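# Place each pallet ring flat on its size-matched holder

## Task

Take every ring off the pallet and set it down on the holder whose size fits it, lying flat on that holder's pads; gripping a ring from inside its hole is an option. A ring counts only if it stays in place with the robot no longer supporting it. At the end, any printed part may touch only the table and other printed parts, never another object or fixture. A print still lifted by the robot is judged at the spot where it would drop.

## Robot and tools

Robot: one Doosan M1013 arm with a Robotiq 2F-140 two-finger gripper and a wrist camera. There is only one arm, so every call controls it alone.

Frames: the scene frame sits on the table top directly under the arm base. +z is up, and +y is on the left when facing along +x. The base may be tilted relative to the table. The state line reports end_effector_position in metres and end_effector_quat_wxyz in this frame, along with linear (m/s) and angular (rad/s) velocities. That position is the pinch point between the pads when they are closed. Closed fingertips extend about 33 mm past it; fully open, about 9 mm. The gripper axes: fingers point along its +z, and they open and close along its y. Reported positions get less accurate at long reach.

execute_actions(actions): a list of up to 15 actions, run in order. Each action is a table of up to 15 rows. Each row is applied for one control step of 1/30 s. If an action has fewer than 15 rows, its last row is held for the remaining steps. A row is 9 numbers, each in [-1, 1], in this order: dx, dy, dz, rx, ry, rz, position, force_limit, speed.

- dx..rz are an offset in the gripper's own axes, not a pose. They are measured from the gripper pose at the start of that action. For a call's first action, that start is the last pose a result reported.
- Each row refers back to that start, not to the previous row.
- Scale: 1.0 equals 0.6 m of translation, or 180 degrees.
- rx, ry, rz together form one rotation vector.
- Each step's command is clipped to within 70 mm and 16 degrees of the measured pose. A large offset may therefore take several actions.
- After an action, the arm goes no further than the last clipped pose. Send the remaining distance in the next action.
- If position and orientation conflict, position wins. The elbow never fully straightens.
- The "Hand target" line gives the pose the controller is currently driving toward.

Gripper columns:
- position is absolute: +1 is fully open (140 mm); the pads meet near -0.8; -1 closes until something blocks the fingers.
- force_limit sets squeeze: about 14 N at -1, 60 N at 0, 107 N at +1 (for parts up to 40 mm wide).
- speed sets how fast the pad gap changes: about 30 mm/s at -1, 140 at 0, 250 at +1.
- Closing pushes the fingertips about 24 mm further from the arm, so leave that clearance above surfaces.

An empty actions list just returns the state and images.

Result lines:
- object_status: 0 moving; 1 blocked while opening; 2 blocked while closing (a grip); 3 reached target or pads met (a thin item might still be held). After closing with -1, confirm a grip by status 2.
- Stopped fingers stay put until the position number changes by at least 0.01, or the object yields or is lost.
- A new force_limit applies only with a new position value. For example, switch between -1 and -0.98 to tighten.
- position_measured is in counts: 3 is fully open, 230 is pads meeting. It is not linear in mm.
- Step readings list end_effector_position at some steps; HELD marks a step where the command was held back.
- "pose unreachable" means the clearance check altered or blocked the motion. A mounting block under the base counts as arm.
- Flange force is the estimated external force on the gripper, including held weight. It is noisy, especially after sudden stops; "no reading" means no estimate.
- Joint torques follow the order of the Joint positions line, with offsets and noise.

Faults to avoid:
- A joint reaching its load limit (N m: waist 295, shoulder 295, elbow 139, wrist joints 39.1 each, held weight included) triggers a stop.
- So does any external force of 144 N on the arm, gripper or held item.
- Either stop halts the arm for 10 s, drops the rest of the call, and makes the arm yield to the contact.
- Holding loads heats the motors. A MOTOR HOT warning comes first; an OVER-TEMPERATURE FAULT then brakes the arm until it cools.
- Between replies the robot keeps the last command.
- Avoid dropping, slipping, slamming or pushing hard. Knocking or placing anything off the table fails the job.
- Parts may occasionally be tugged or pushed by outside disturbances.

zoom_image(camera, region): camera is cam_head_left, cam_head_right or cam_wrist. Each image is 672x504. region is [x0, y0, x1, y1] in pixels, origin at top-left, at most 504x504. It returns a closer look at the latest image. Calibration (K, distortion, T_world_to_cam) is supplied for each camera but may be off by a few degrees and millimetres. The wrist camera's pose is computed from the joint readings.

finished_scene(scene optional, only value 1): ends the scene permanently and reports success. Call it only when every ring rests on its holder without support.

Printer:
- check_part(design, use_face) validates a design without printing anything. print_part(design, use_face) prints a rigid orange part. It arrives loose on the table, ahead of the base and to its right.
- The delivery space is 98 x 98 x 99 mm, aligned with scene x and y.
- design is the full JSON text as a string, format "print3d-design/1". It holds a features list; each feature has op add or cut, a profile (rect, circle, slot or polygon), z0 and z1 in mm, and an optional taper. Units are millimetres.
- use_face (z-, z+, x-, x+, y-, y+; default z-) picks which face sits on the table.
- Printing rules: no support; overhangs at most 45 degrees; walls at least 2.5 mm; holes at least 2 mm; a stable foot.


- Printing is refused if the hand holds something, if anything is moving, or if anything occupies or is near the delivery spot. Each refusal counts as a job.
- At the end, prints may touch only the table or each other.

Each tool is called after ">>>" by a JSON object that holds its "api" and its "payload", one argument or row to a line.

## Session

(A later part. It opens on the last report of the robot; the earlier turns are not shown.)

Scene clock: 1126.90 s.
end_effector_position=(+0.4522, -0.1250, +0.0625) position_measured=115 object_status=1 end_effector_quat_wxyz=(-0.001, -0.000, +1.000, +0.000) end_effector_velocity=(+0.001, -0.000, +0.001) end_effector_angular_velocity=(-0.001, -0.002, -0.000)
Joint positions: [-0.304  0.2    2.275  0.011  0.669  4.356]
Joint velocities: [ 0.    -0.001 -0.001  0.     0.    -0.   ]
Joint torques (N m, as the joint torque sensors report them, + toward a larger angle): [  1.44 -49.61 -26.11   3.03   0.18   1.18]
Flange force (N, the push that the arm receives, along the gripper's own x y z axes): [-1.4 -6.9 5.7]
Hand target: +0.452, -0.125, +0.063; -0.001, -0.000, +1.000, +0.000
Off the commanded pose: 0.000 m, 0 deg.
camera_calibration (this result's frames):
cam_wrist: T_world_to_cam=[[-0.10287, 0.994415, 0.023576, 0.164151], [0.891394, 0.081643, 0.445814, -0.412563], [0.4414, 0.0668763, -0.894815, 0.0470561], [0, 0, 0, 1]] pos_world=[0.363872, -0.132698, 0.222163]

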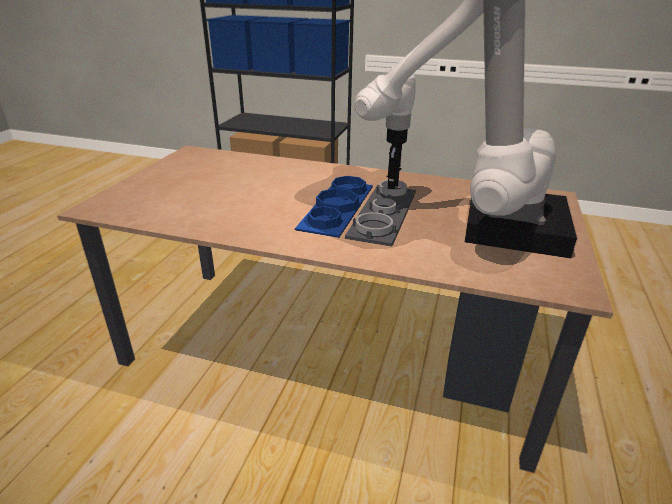

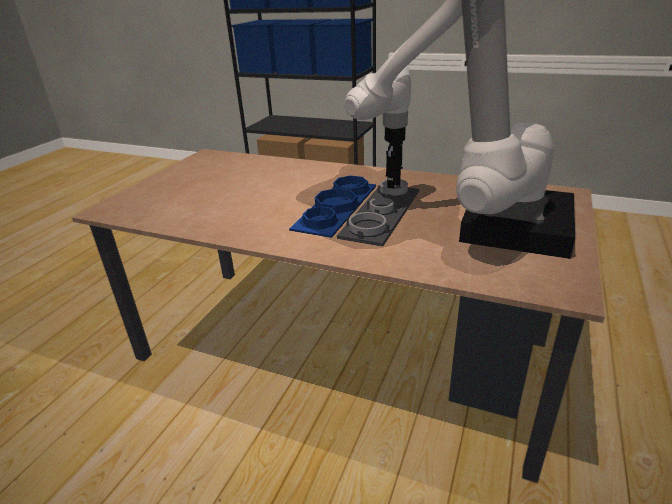

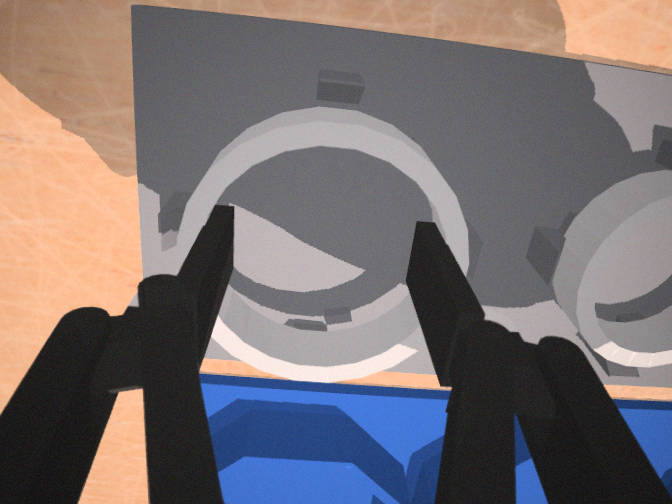

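>>> {"api": "execute_actions", "payload": {
  "actions": [
    [[-0.0002,-0.0002,0.0009,0,-0.0001,0,0.5,0.5,-0.7],[-0.0004,-0.0004,0.0027,0,-0.0003,0,0.5,0.5,-0.7],[-0.0006,-0.0005,0.0053,0,-0.0004,0,0.5,0.5,-0.7],[-0.0007,-0.0006,0.0081,0,-0.0005,0,0.5,0.5,-0.7],[-0.0007,-0.0006,0.0109,0,-0.0005,0,0.5,0.5,-0.7],[-0.0007,-0.0006,0.0135,0,-0.0005,0,0.5,0.5,-0.7],[-0.0007,-0.0006,0.0158,0,-0.0005,0,0.5,0.5,-0.7],[-0.0007,-0.0006,0.0176,0,-0.0005,0,0.5,0.5,-0.7],[-0.0007,-0.0006,0.0189,0,-0.0005,0,0.5,0.5,-0.7],[-0.0007,-0.0006,0.0198,0,-0.0005,0,0.5,0.5,-0.7],[-0.0007,-0.0006,0.0202,0,-0.0005,0,0.5,0.5,-0.7],[-0.0007,-0.0006,0.0202,0,-0.0005,0,0.5,0.5,-0.7],[-0.0007,-0.0006,0.0202,0,-0.0005,0,0.5,0.5,-0.7],[-0.0007,-0.0006,0.0202,0,-0.0005,0,0.5,0.5,-0.7],[-0.0007,-0.0006,0.0202,0,-0.0005,0,-0.13,0,-0.7]]
  ]
}}

Scene clock: 1197.03 s.
end_effector_position=(+0.4526, -0.1254, +0.0504) position_measured=115 object_status=0 end_effector_quat_wxyz=(-0.000, -0.000, +1.000, +0.000) end_effector_velocity=(+0.002, -0.001, +0.001) end_effector_angular_velocity=(-0.001, -0.003, +0.000)
Joint positions: [-0.305  0.22   2.283  0.012  0.64   4.354]
Joint velocities: [ 0.    -0.    -0.003 -0.    -0.001  0.   ]
Joint torques (N m, as the joint torque sensors report them, + toward a larger angle): [  2.73 -47.94 -24.02   2.59  -0.2    0.83]
Flange force (N, the push that the arm receives, along the gripper's own x y z axes): [0.5 -8.4 -0.9]
Hand target: +0.453, -0.125, +0.050; -0.000, -0.000, +1.000, +0.000
Off the commanded pose: 0.000 m, 0 deg.
Step readings (end_effector_position):
0: (+0.4522, -0.1250, +0.0625)
1: (+0.4522, -0.1250, +0.0625)
2: (+0.4524, -0.1251, +0.0621)
4: (+0.4526, -0.1252, +0.0601)
8: (+0.4526, -0.1253, +0.0539)
15: end_effector_position above
camera_calibration (this result's frames):
cam_wrist: T_world_to_cam=[[-0.102935, 0.994412, 0.023423, 0.164839], [0.890684, 0.0816637, 0.447228, -0.407245], [0.442816, 0.066898, -0.894113, 0.0353999], [0, 0, 0, 1]] pos_world=[0.364019, -0.133029, 0.209922]

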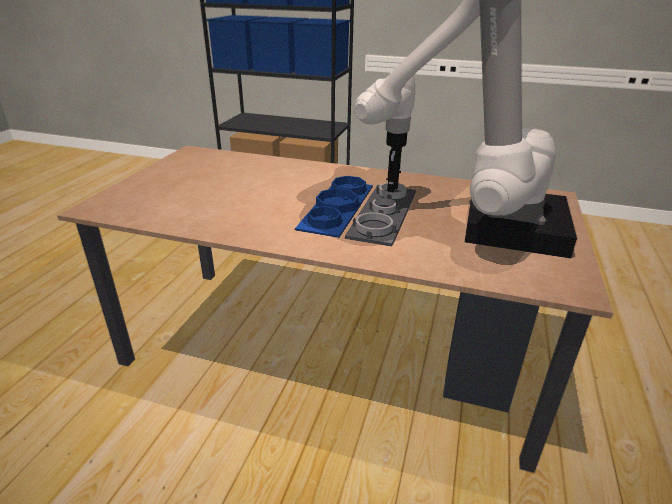

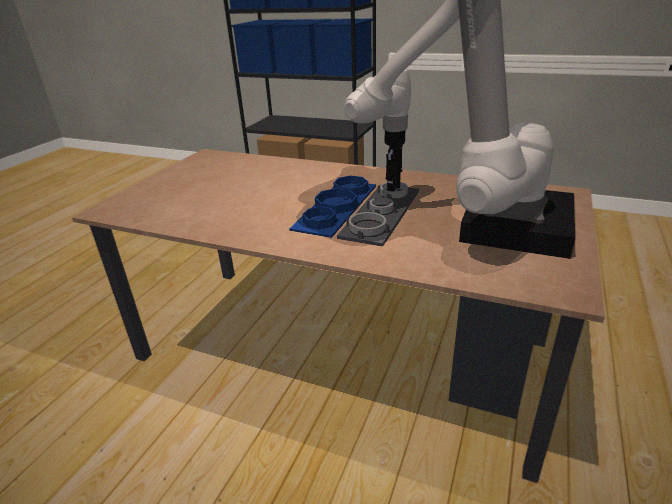

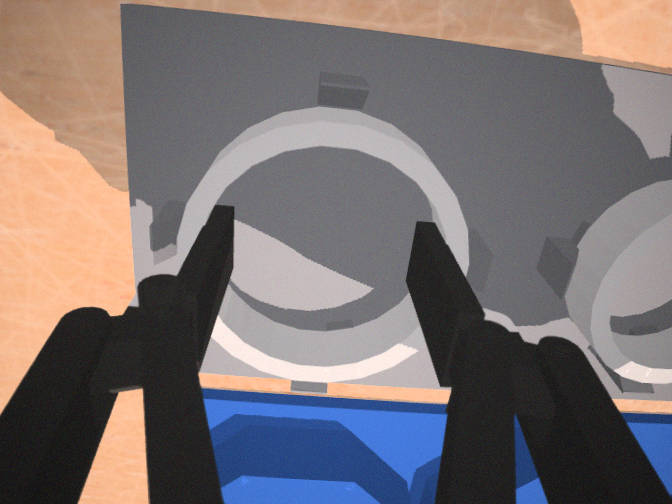

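>>> {"api": "execute_actions", "payload": {
  "actions": []
}}

Scene clock: 1209.07 s.
end_effector_position=(+0.4526, -0.1254, +0.0504) position_measured=145 object_status=3 end_effector_quat_wxyz=(-0.000, -0.000, +1.000, +0.000) end_effector_velocity=(-0.000, +0.000, -0.000) end_effector_angular_velocity=(+0.000, +0.000, -0.001)
Joint positions: [-0.305  0.221  2.283  0.012  0.64   4.354]
Joint velocities: [0. 0. 0. 0. 0. 0.]
Joint torques (N m, as the joint torque sensors report them, + toward a larger angle): [  1.43 -46.14 -23.68   2.72   0.04   0.87]
Flange force (N, the push that the arm receives, along the gripper's own x y z axes): [1.8 -5.1 -3.1]
Hand target: +0.453, -0.125, +0.050; -0.000, -0.000, +1.000, +0.000
Off the commanded pose: 0.000 m, 0 deg.
camera_calibration (this result's frames):
cam_wrist: T_world_to_cam=[[-0.102913, 0.994414, 0.023425, 0.164839], [0.890691, 0.0816441, 0.447217, -0.407228], [0.442807, 0.0668891, -0.894119, 0.0353905], [0, 0, 0, 1]] pos_world=[0.364007, -0.133037, 0.209901]

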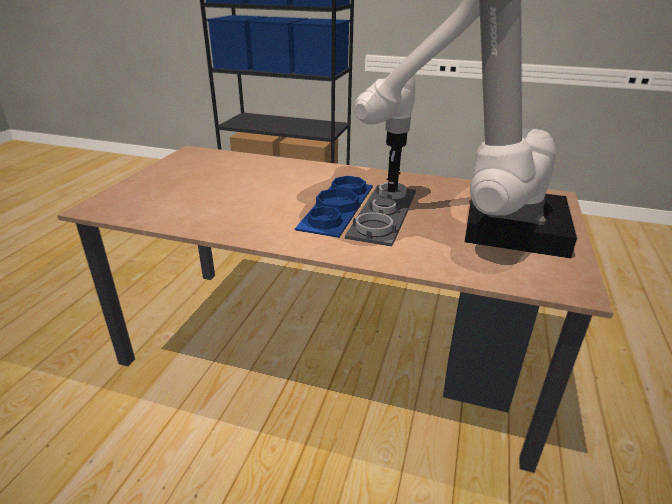

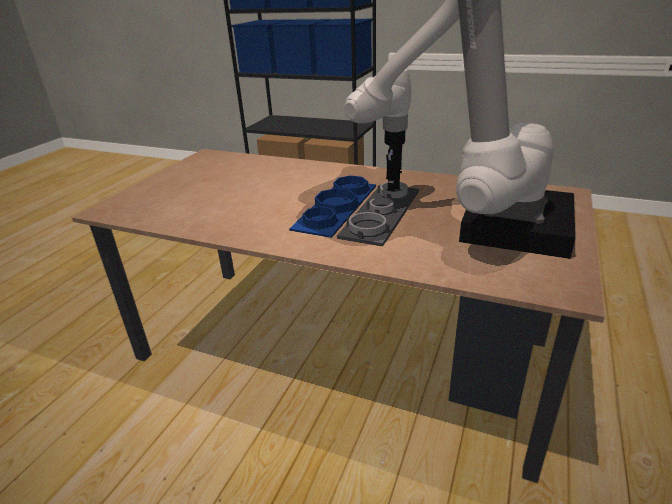

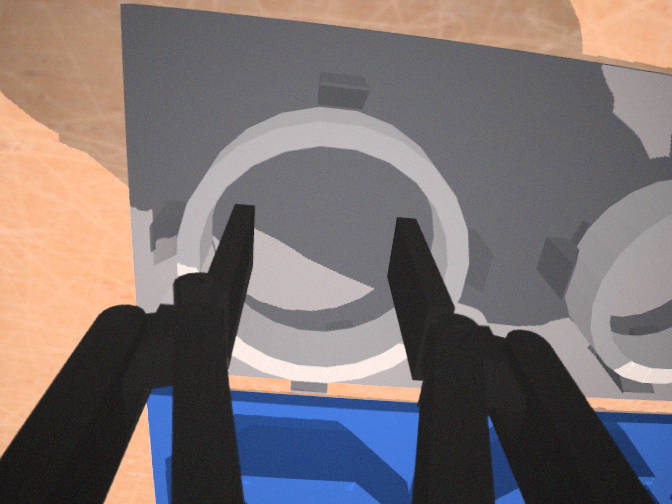

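>>> {"api": "zoom_image", "payload": {
  "camera": "cam_wrist",
  "region": [140, 60, 500, 400]
}}

>>> {"api": "zoom_image", "payload": {
  "camera": "cam_head_left",
  "region": [330, 165, 430, 250]
}}

Region (140, 60, 500, 400) of cam_wrist's 672x504 image, scaled by 1.400, with more detail than that image has.

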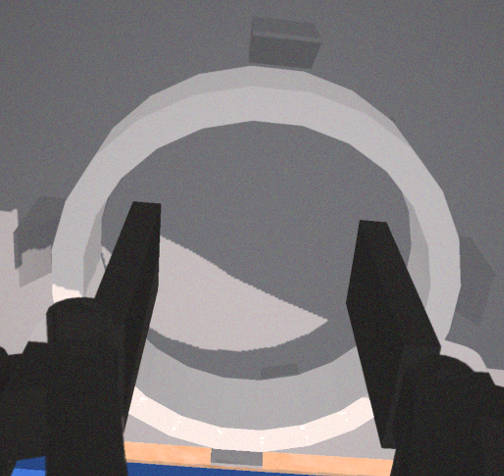

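Region (330, 165, 430, 250) of cam_head_left's 672x504 image, scaled by 5.040, with more detail than that image has; it fills the top 428 rows of this view, and the rest is white.

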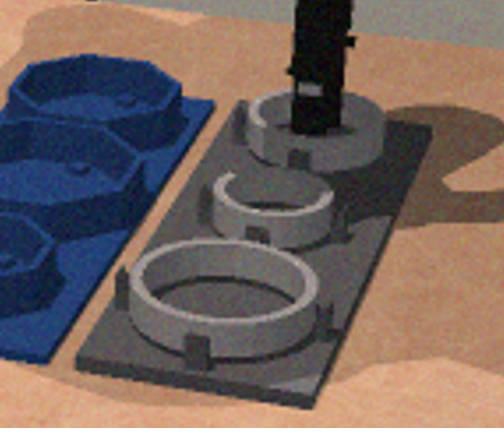

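>>> {"api": "execute_actions", "payload": {
  "actions": [
    [[0,0,-0.0025,0,0,0,-0.13,0,-0.7],[0,0,-0.0075,0,0,0,-0.13,0,-0.7],[0,0,-0.015,0,0,0,-0.13,0,-0.7],[0,0,-0.025,0,0,0,-0.13,0,-0.7],[0,0,-0.035,0,0,0,-0.13,0,-0.7],[0,0,-0.045,0,0,0,-0.13,0,-0.7],[0,0,-0.055,0,0,0,-0.13,0,-0.7],[0,0,-0.065,0,0,0,-0.13,0,-0.7],[0,0,-0.075,0,0,0,-0.13,0,-0.7],[0,0,-0.085,0,0,0,-0.13,0,-0.7],[0,0,-0.095,0,0,0,-0.13,0,-0.7],[0,0,-0.1025,0,0,0,-0.13,0,-0.7],[0,0,-0.1075,0,0,0,-0.13,0,-0.7],[0,0,-0.11,0,0,0,-0.13,0,-0.7],[0,0,-0.11,0,0,0,-0.13,0,-0.7]]
  ]
}}

Scene clock: 1221.60 s.
end_effector_position=(+0.4528, -0.1255, +0.1146) position_measured=145 object_status=3 end_effector_quat_wxyz=(+0.000, -0.000, +1.000, +0.000) end_effector_velocity=(+0.001, -0.001, +0.067) end_effector_angular_velocity=(+0.001, +0.003, -0.001)
Joint positions: [-0.306  0.119  2.237  0.01   0.786  4.355]
Joint velocities: [-0.002 -0.095 -0.058 -0.002  0.156  0.002]
Joint torques (N m, as the joint torque sensors report them, + toward a larger angle): [  1.28 -26.42 -24.25   2.61   0.64   0.66]
Flange force (N, the push that the arm receives, along the gripper's own x y z axes): [4.0 -7.9 -1.3]
Hand target: +0.453, -0.125, +0.116; +0.000, -0.000, +1.000, +0.000
Off the commanded pose: 0.002 m, 0 deg.
Step readings (end_effector_position):
0: (+0.4526, -0.1254, +0.0504)
1: (+0.4525, -0.1253, +0.0505)
2: (+0.4522, -0.1252, +0.0512)
4: (+0.4522, -0.1252, +0.0563)
8: (+0.4526, -0.1254, +0.0770)
15: end_effector_position above
camera_calibration (this result's frames):
cam_wrist: T_world_to_cam=[[-0.10289, 0.994423, 0.0231421, 0.163516], [0.890451, 0.0817142, 0.447682, -0.436052], [0.443294, 0.066669, -0.893893, 0.0924436], [0, 0, 0, 1]] pos_world=[0.364128, -0.133136, 0.274063]

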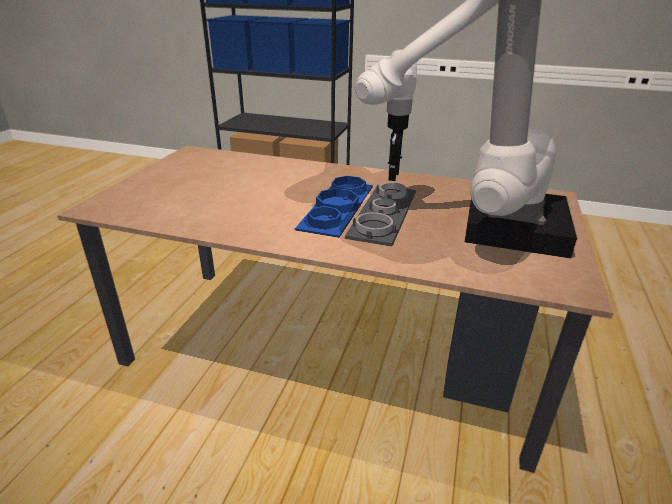

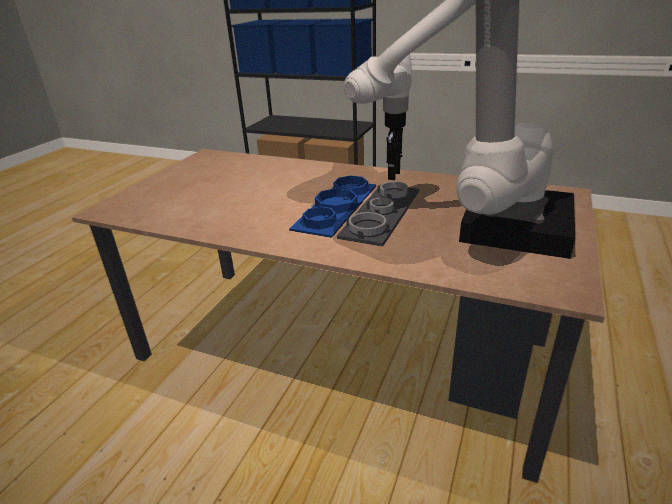

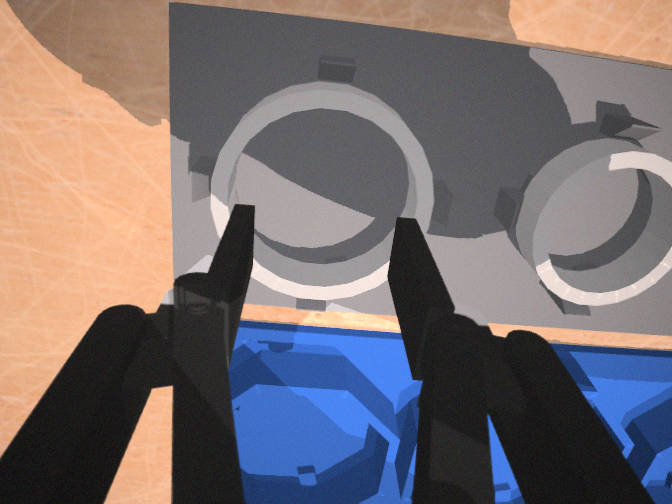

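>>> {"api": "execute_actions", "payload": {
  "actions": []
}}

>>> {"api": "zoom_image", "payload": {
  "camera": "cam_wrist",
  "region": [180, 40, 470, 320]
}}

>>> {"api": "zoom_image", "payload": {
  "camera": "cam_head_left",
  "region": [340, 172, 425, 250]
}}

>>> {"api": "zoom_image", "payload": {
  "camera": "cam_head_right",
  "region": [335, 172, 425, 250]
}}

Scene clock: 1228.10 s.
end_effector_position=(+0.4527, -0.1255, +0.1164) position_measured=145 object_status=3 end_effector_quat_wxyz=(+0.000, -0.000, +1.000, +0.000) end_effector_velocity=(+0.000, -0.000, +0.000) end_effector_angular_velocity=(-0.000, -0.001, +0.000)
Joint positions: [-0.306  0.117  2.236  0.01   0.791  4.355]
Joint velocities: [-0.    -0.    -0.     0.     0.    -0.001]
Joint torques (N m, as the joint torque sensors report them, + toward a larger angle): [  2.74 -43.57 -28.37   3.49  -0.06   0.58]
Flange force (N, the push that the arm receives, along the gripper's own x y z axes): [-2.4 -8.8 1.8]
Hand target: +0.453, -0.125, +0.116; +0.000, -0.000, +1.000, +0.000
Off the commanded pose: 0.000 m, 0 deg.
camera_calibration (this result's frames):
cam_wrist: T_world_to_cam=[[-0.102863, 0.994421, 0.0233531, 0.163414], [0.890677, 0.0816288, 0.447248, -0.436789], [0.442847, 0.0668055, -0.894105, 0.0943091], [0, 0, 0, 1]] pos_world=[0.364083, -0.133149, 0.275859]

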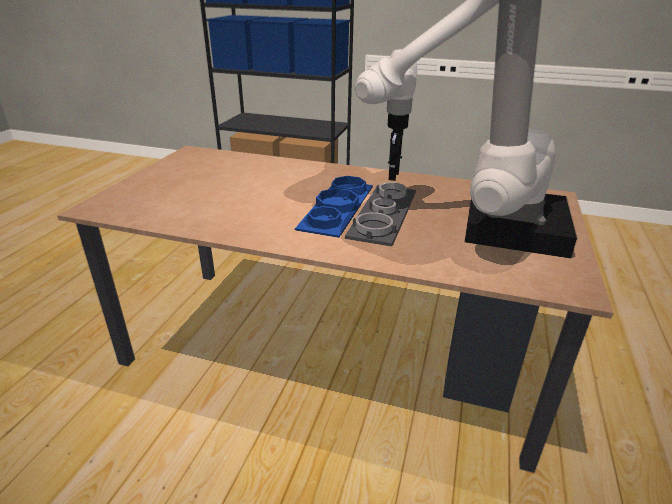

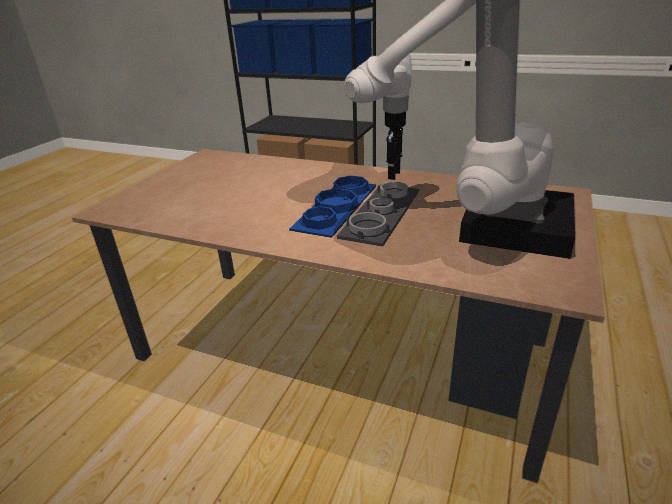

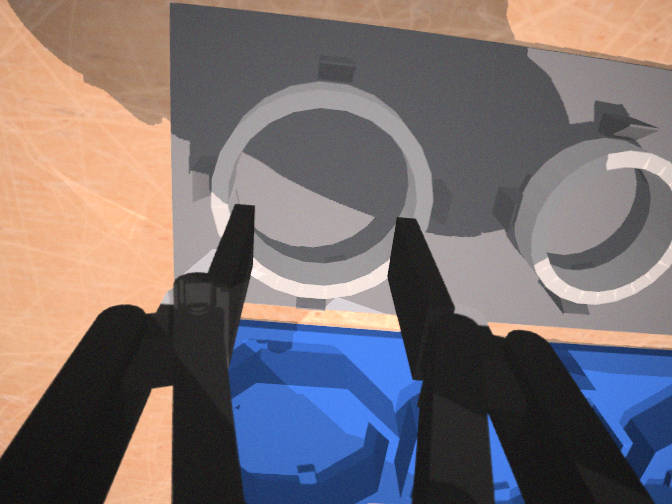

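Region (180, 40, 470, 320) of cam_wrist's 672x504 image, scaled by 1.738, with more detail than that image has; it fills the top 487 rows of this view, and the rest is white.

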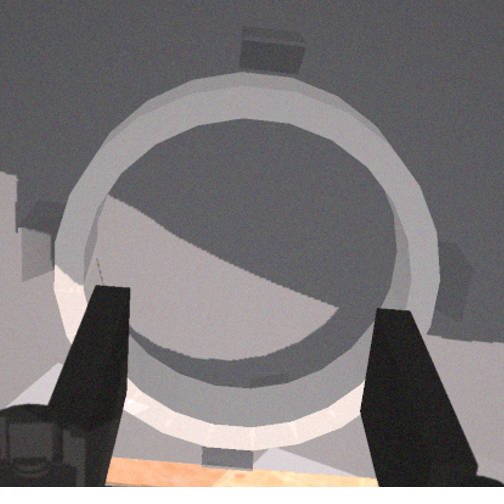

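Region (340, 172, 425, 250) of cam_head_left's 672x504 image, scaled by 5.929, with more detail than that image has; it fills the top 462 rows of this view, and the rest is white.

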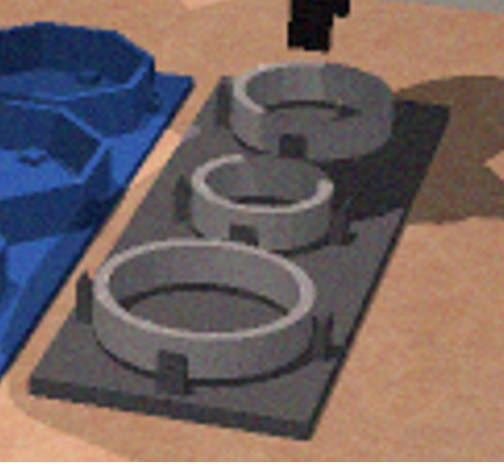

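Region (335, 172, 425, 250) of cam_head_right's 672x504 image, scaled by 5.600, with more detail than that image has; it fills the top 437 rows of this view, and the rest is white.

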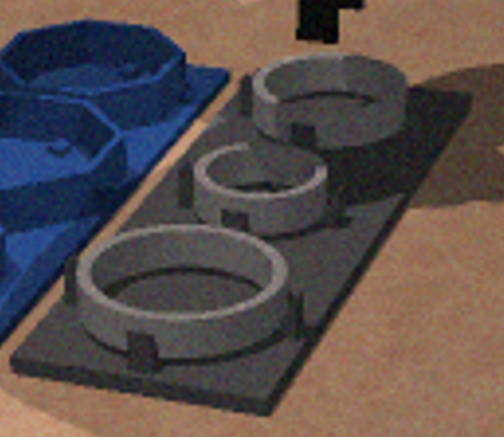

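>>> {"api": "zoom_image", "payload": {
  "camera": "cam_wrist",
  "region": [280, 235, 360, 315]
}}

>>> {"api": "zoom_image", "payload": {
  "camera": "cam_wrist",
  "region": [300, 45, 380, 125]
}}

>>> {"api": "zoom_image", "payload": {
  "camera": "cam_wrist",
  "region": [180, 140, 260, 220]
}}

>>> {"api": "zoom_image", "payload": {
  "camera": "cam_wrist",
  "region": [390, 160, 470, 240]
}}

Region (280, 235, 360, 315) of cam_wrist's 672x504 image, scaled by 6.300, with more detail than that image has.

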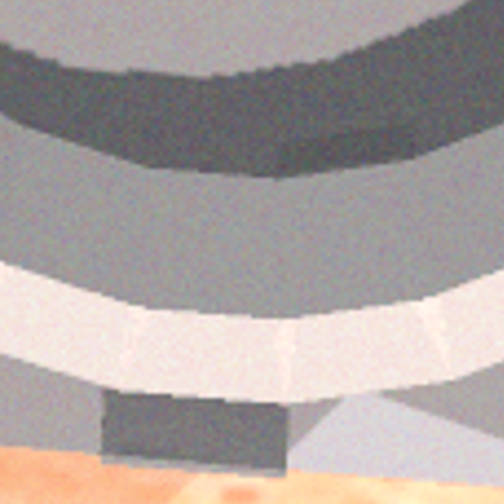

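Region (300, 45, 380, 125) of cam_wrist's 672x504 image, scaled by 6.300, with more detail than that image has.

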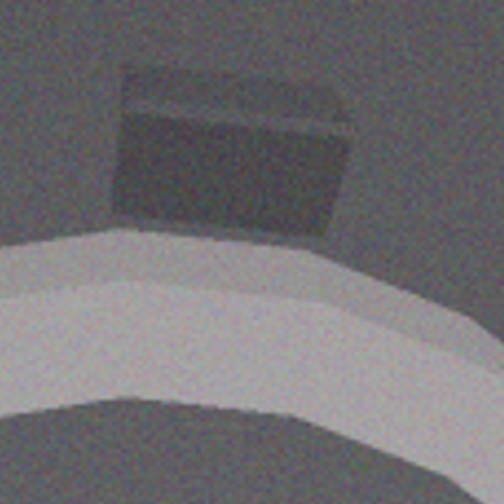

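Region (180, 140, 260, 220) of cam_wrist's 672x504 image, scaled by 6.300, with more detail than that image has.

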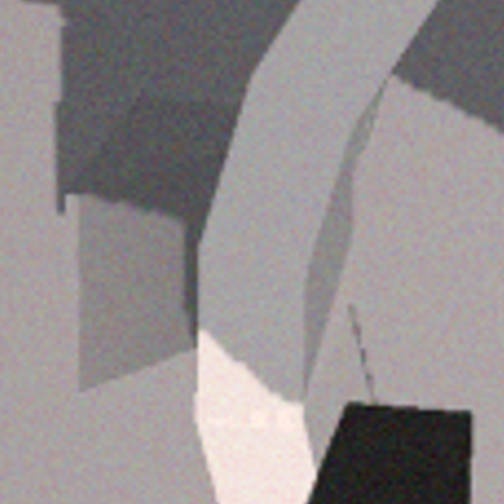

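Region (390, 160, 470, 240) of cam_wrist's 672x504 image, scaled by 6.300, with more detail than that image has.

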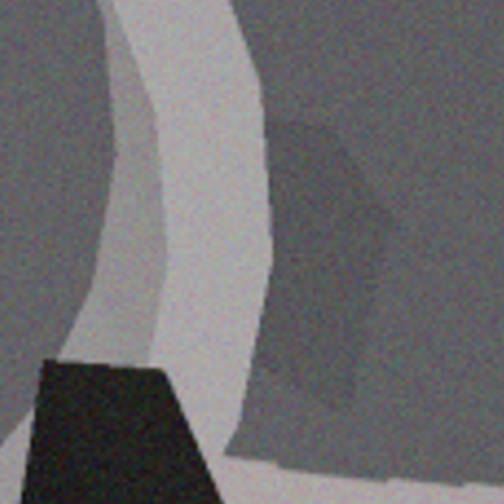

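>>> {"api": "finished_scene", "payload": {
  "scene": 1
}}

The scene is finished: the task was done.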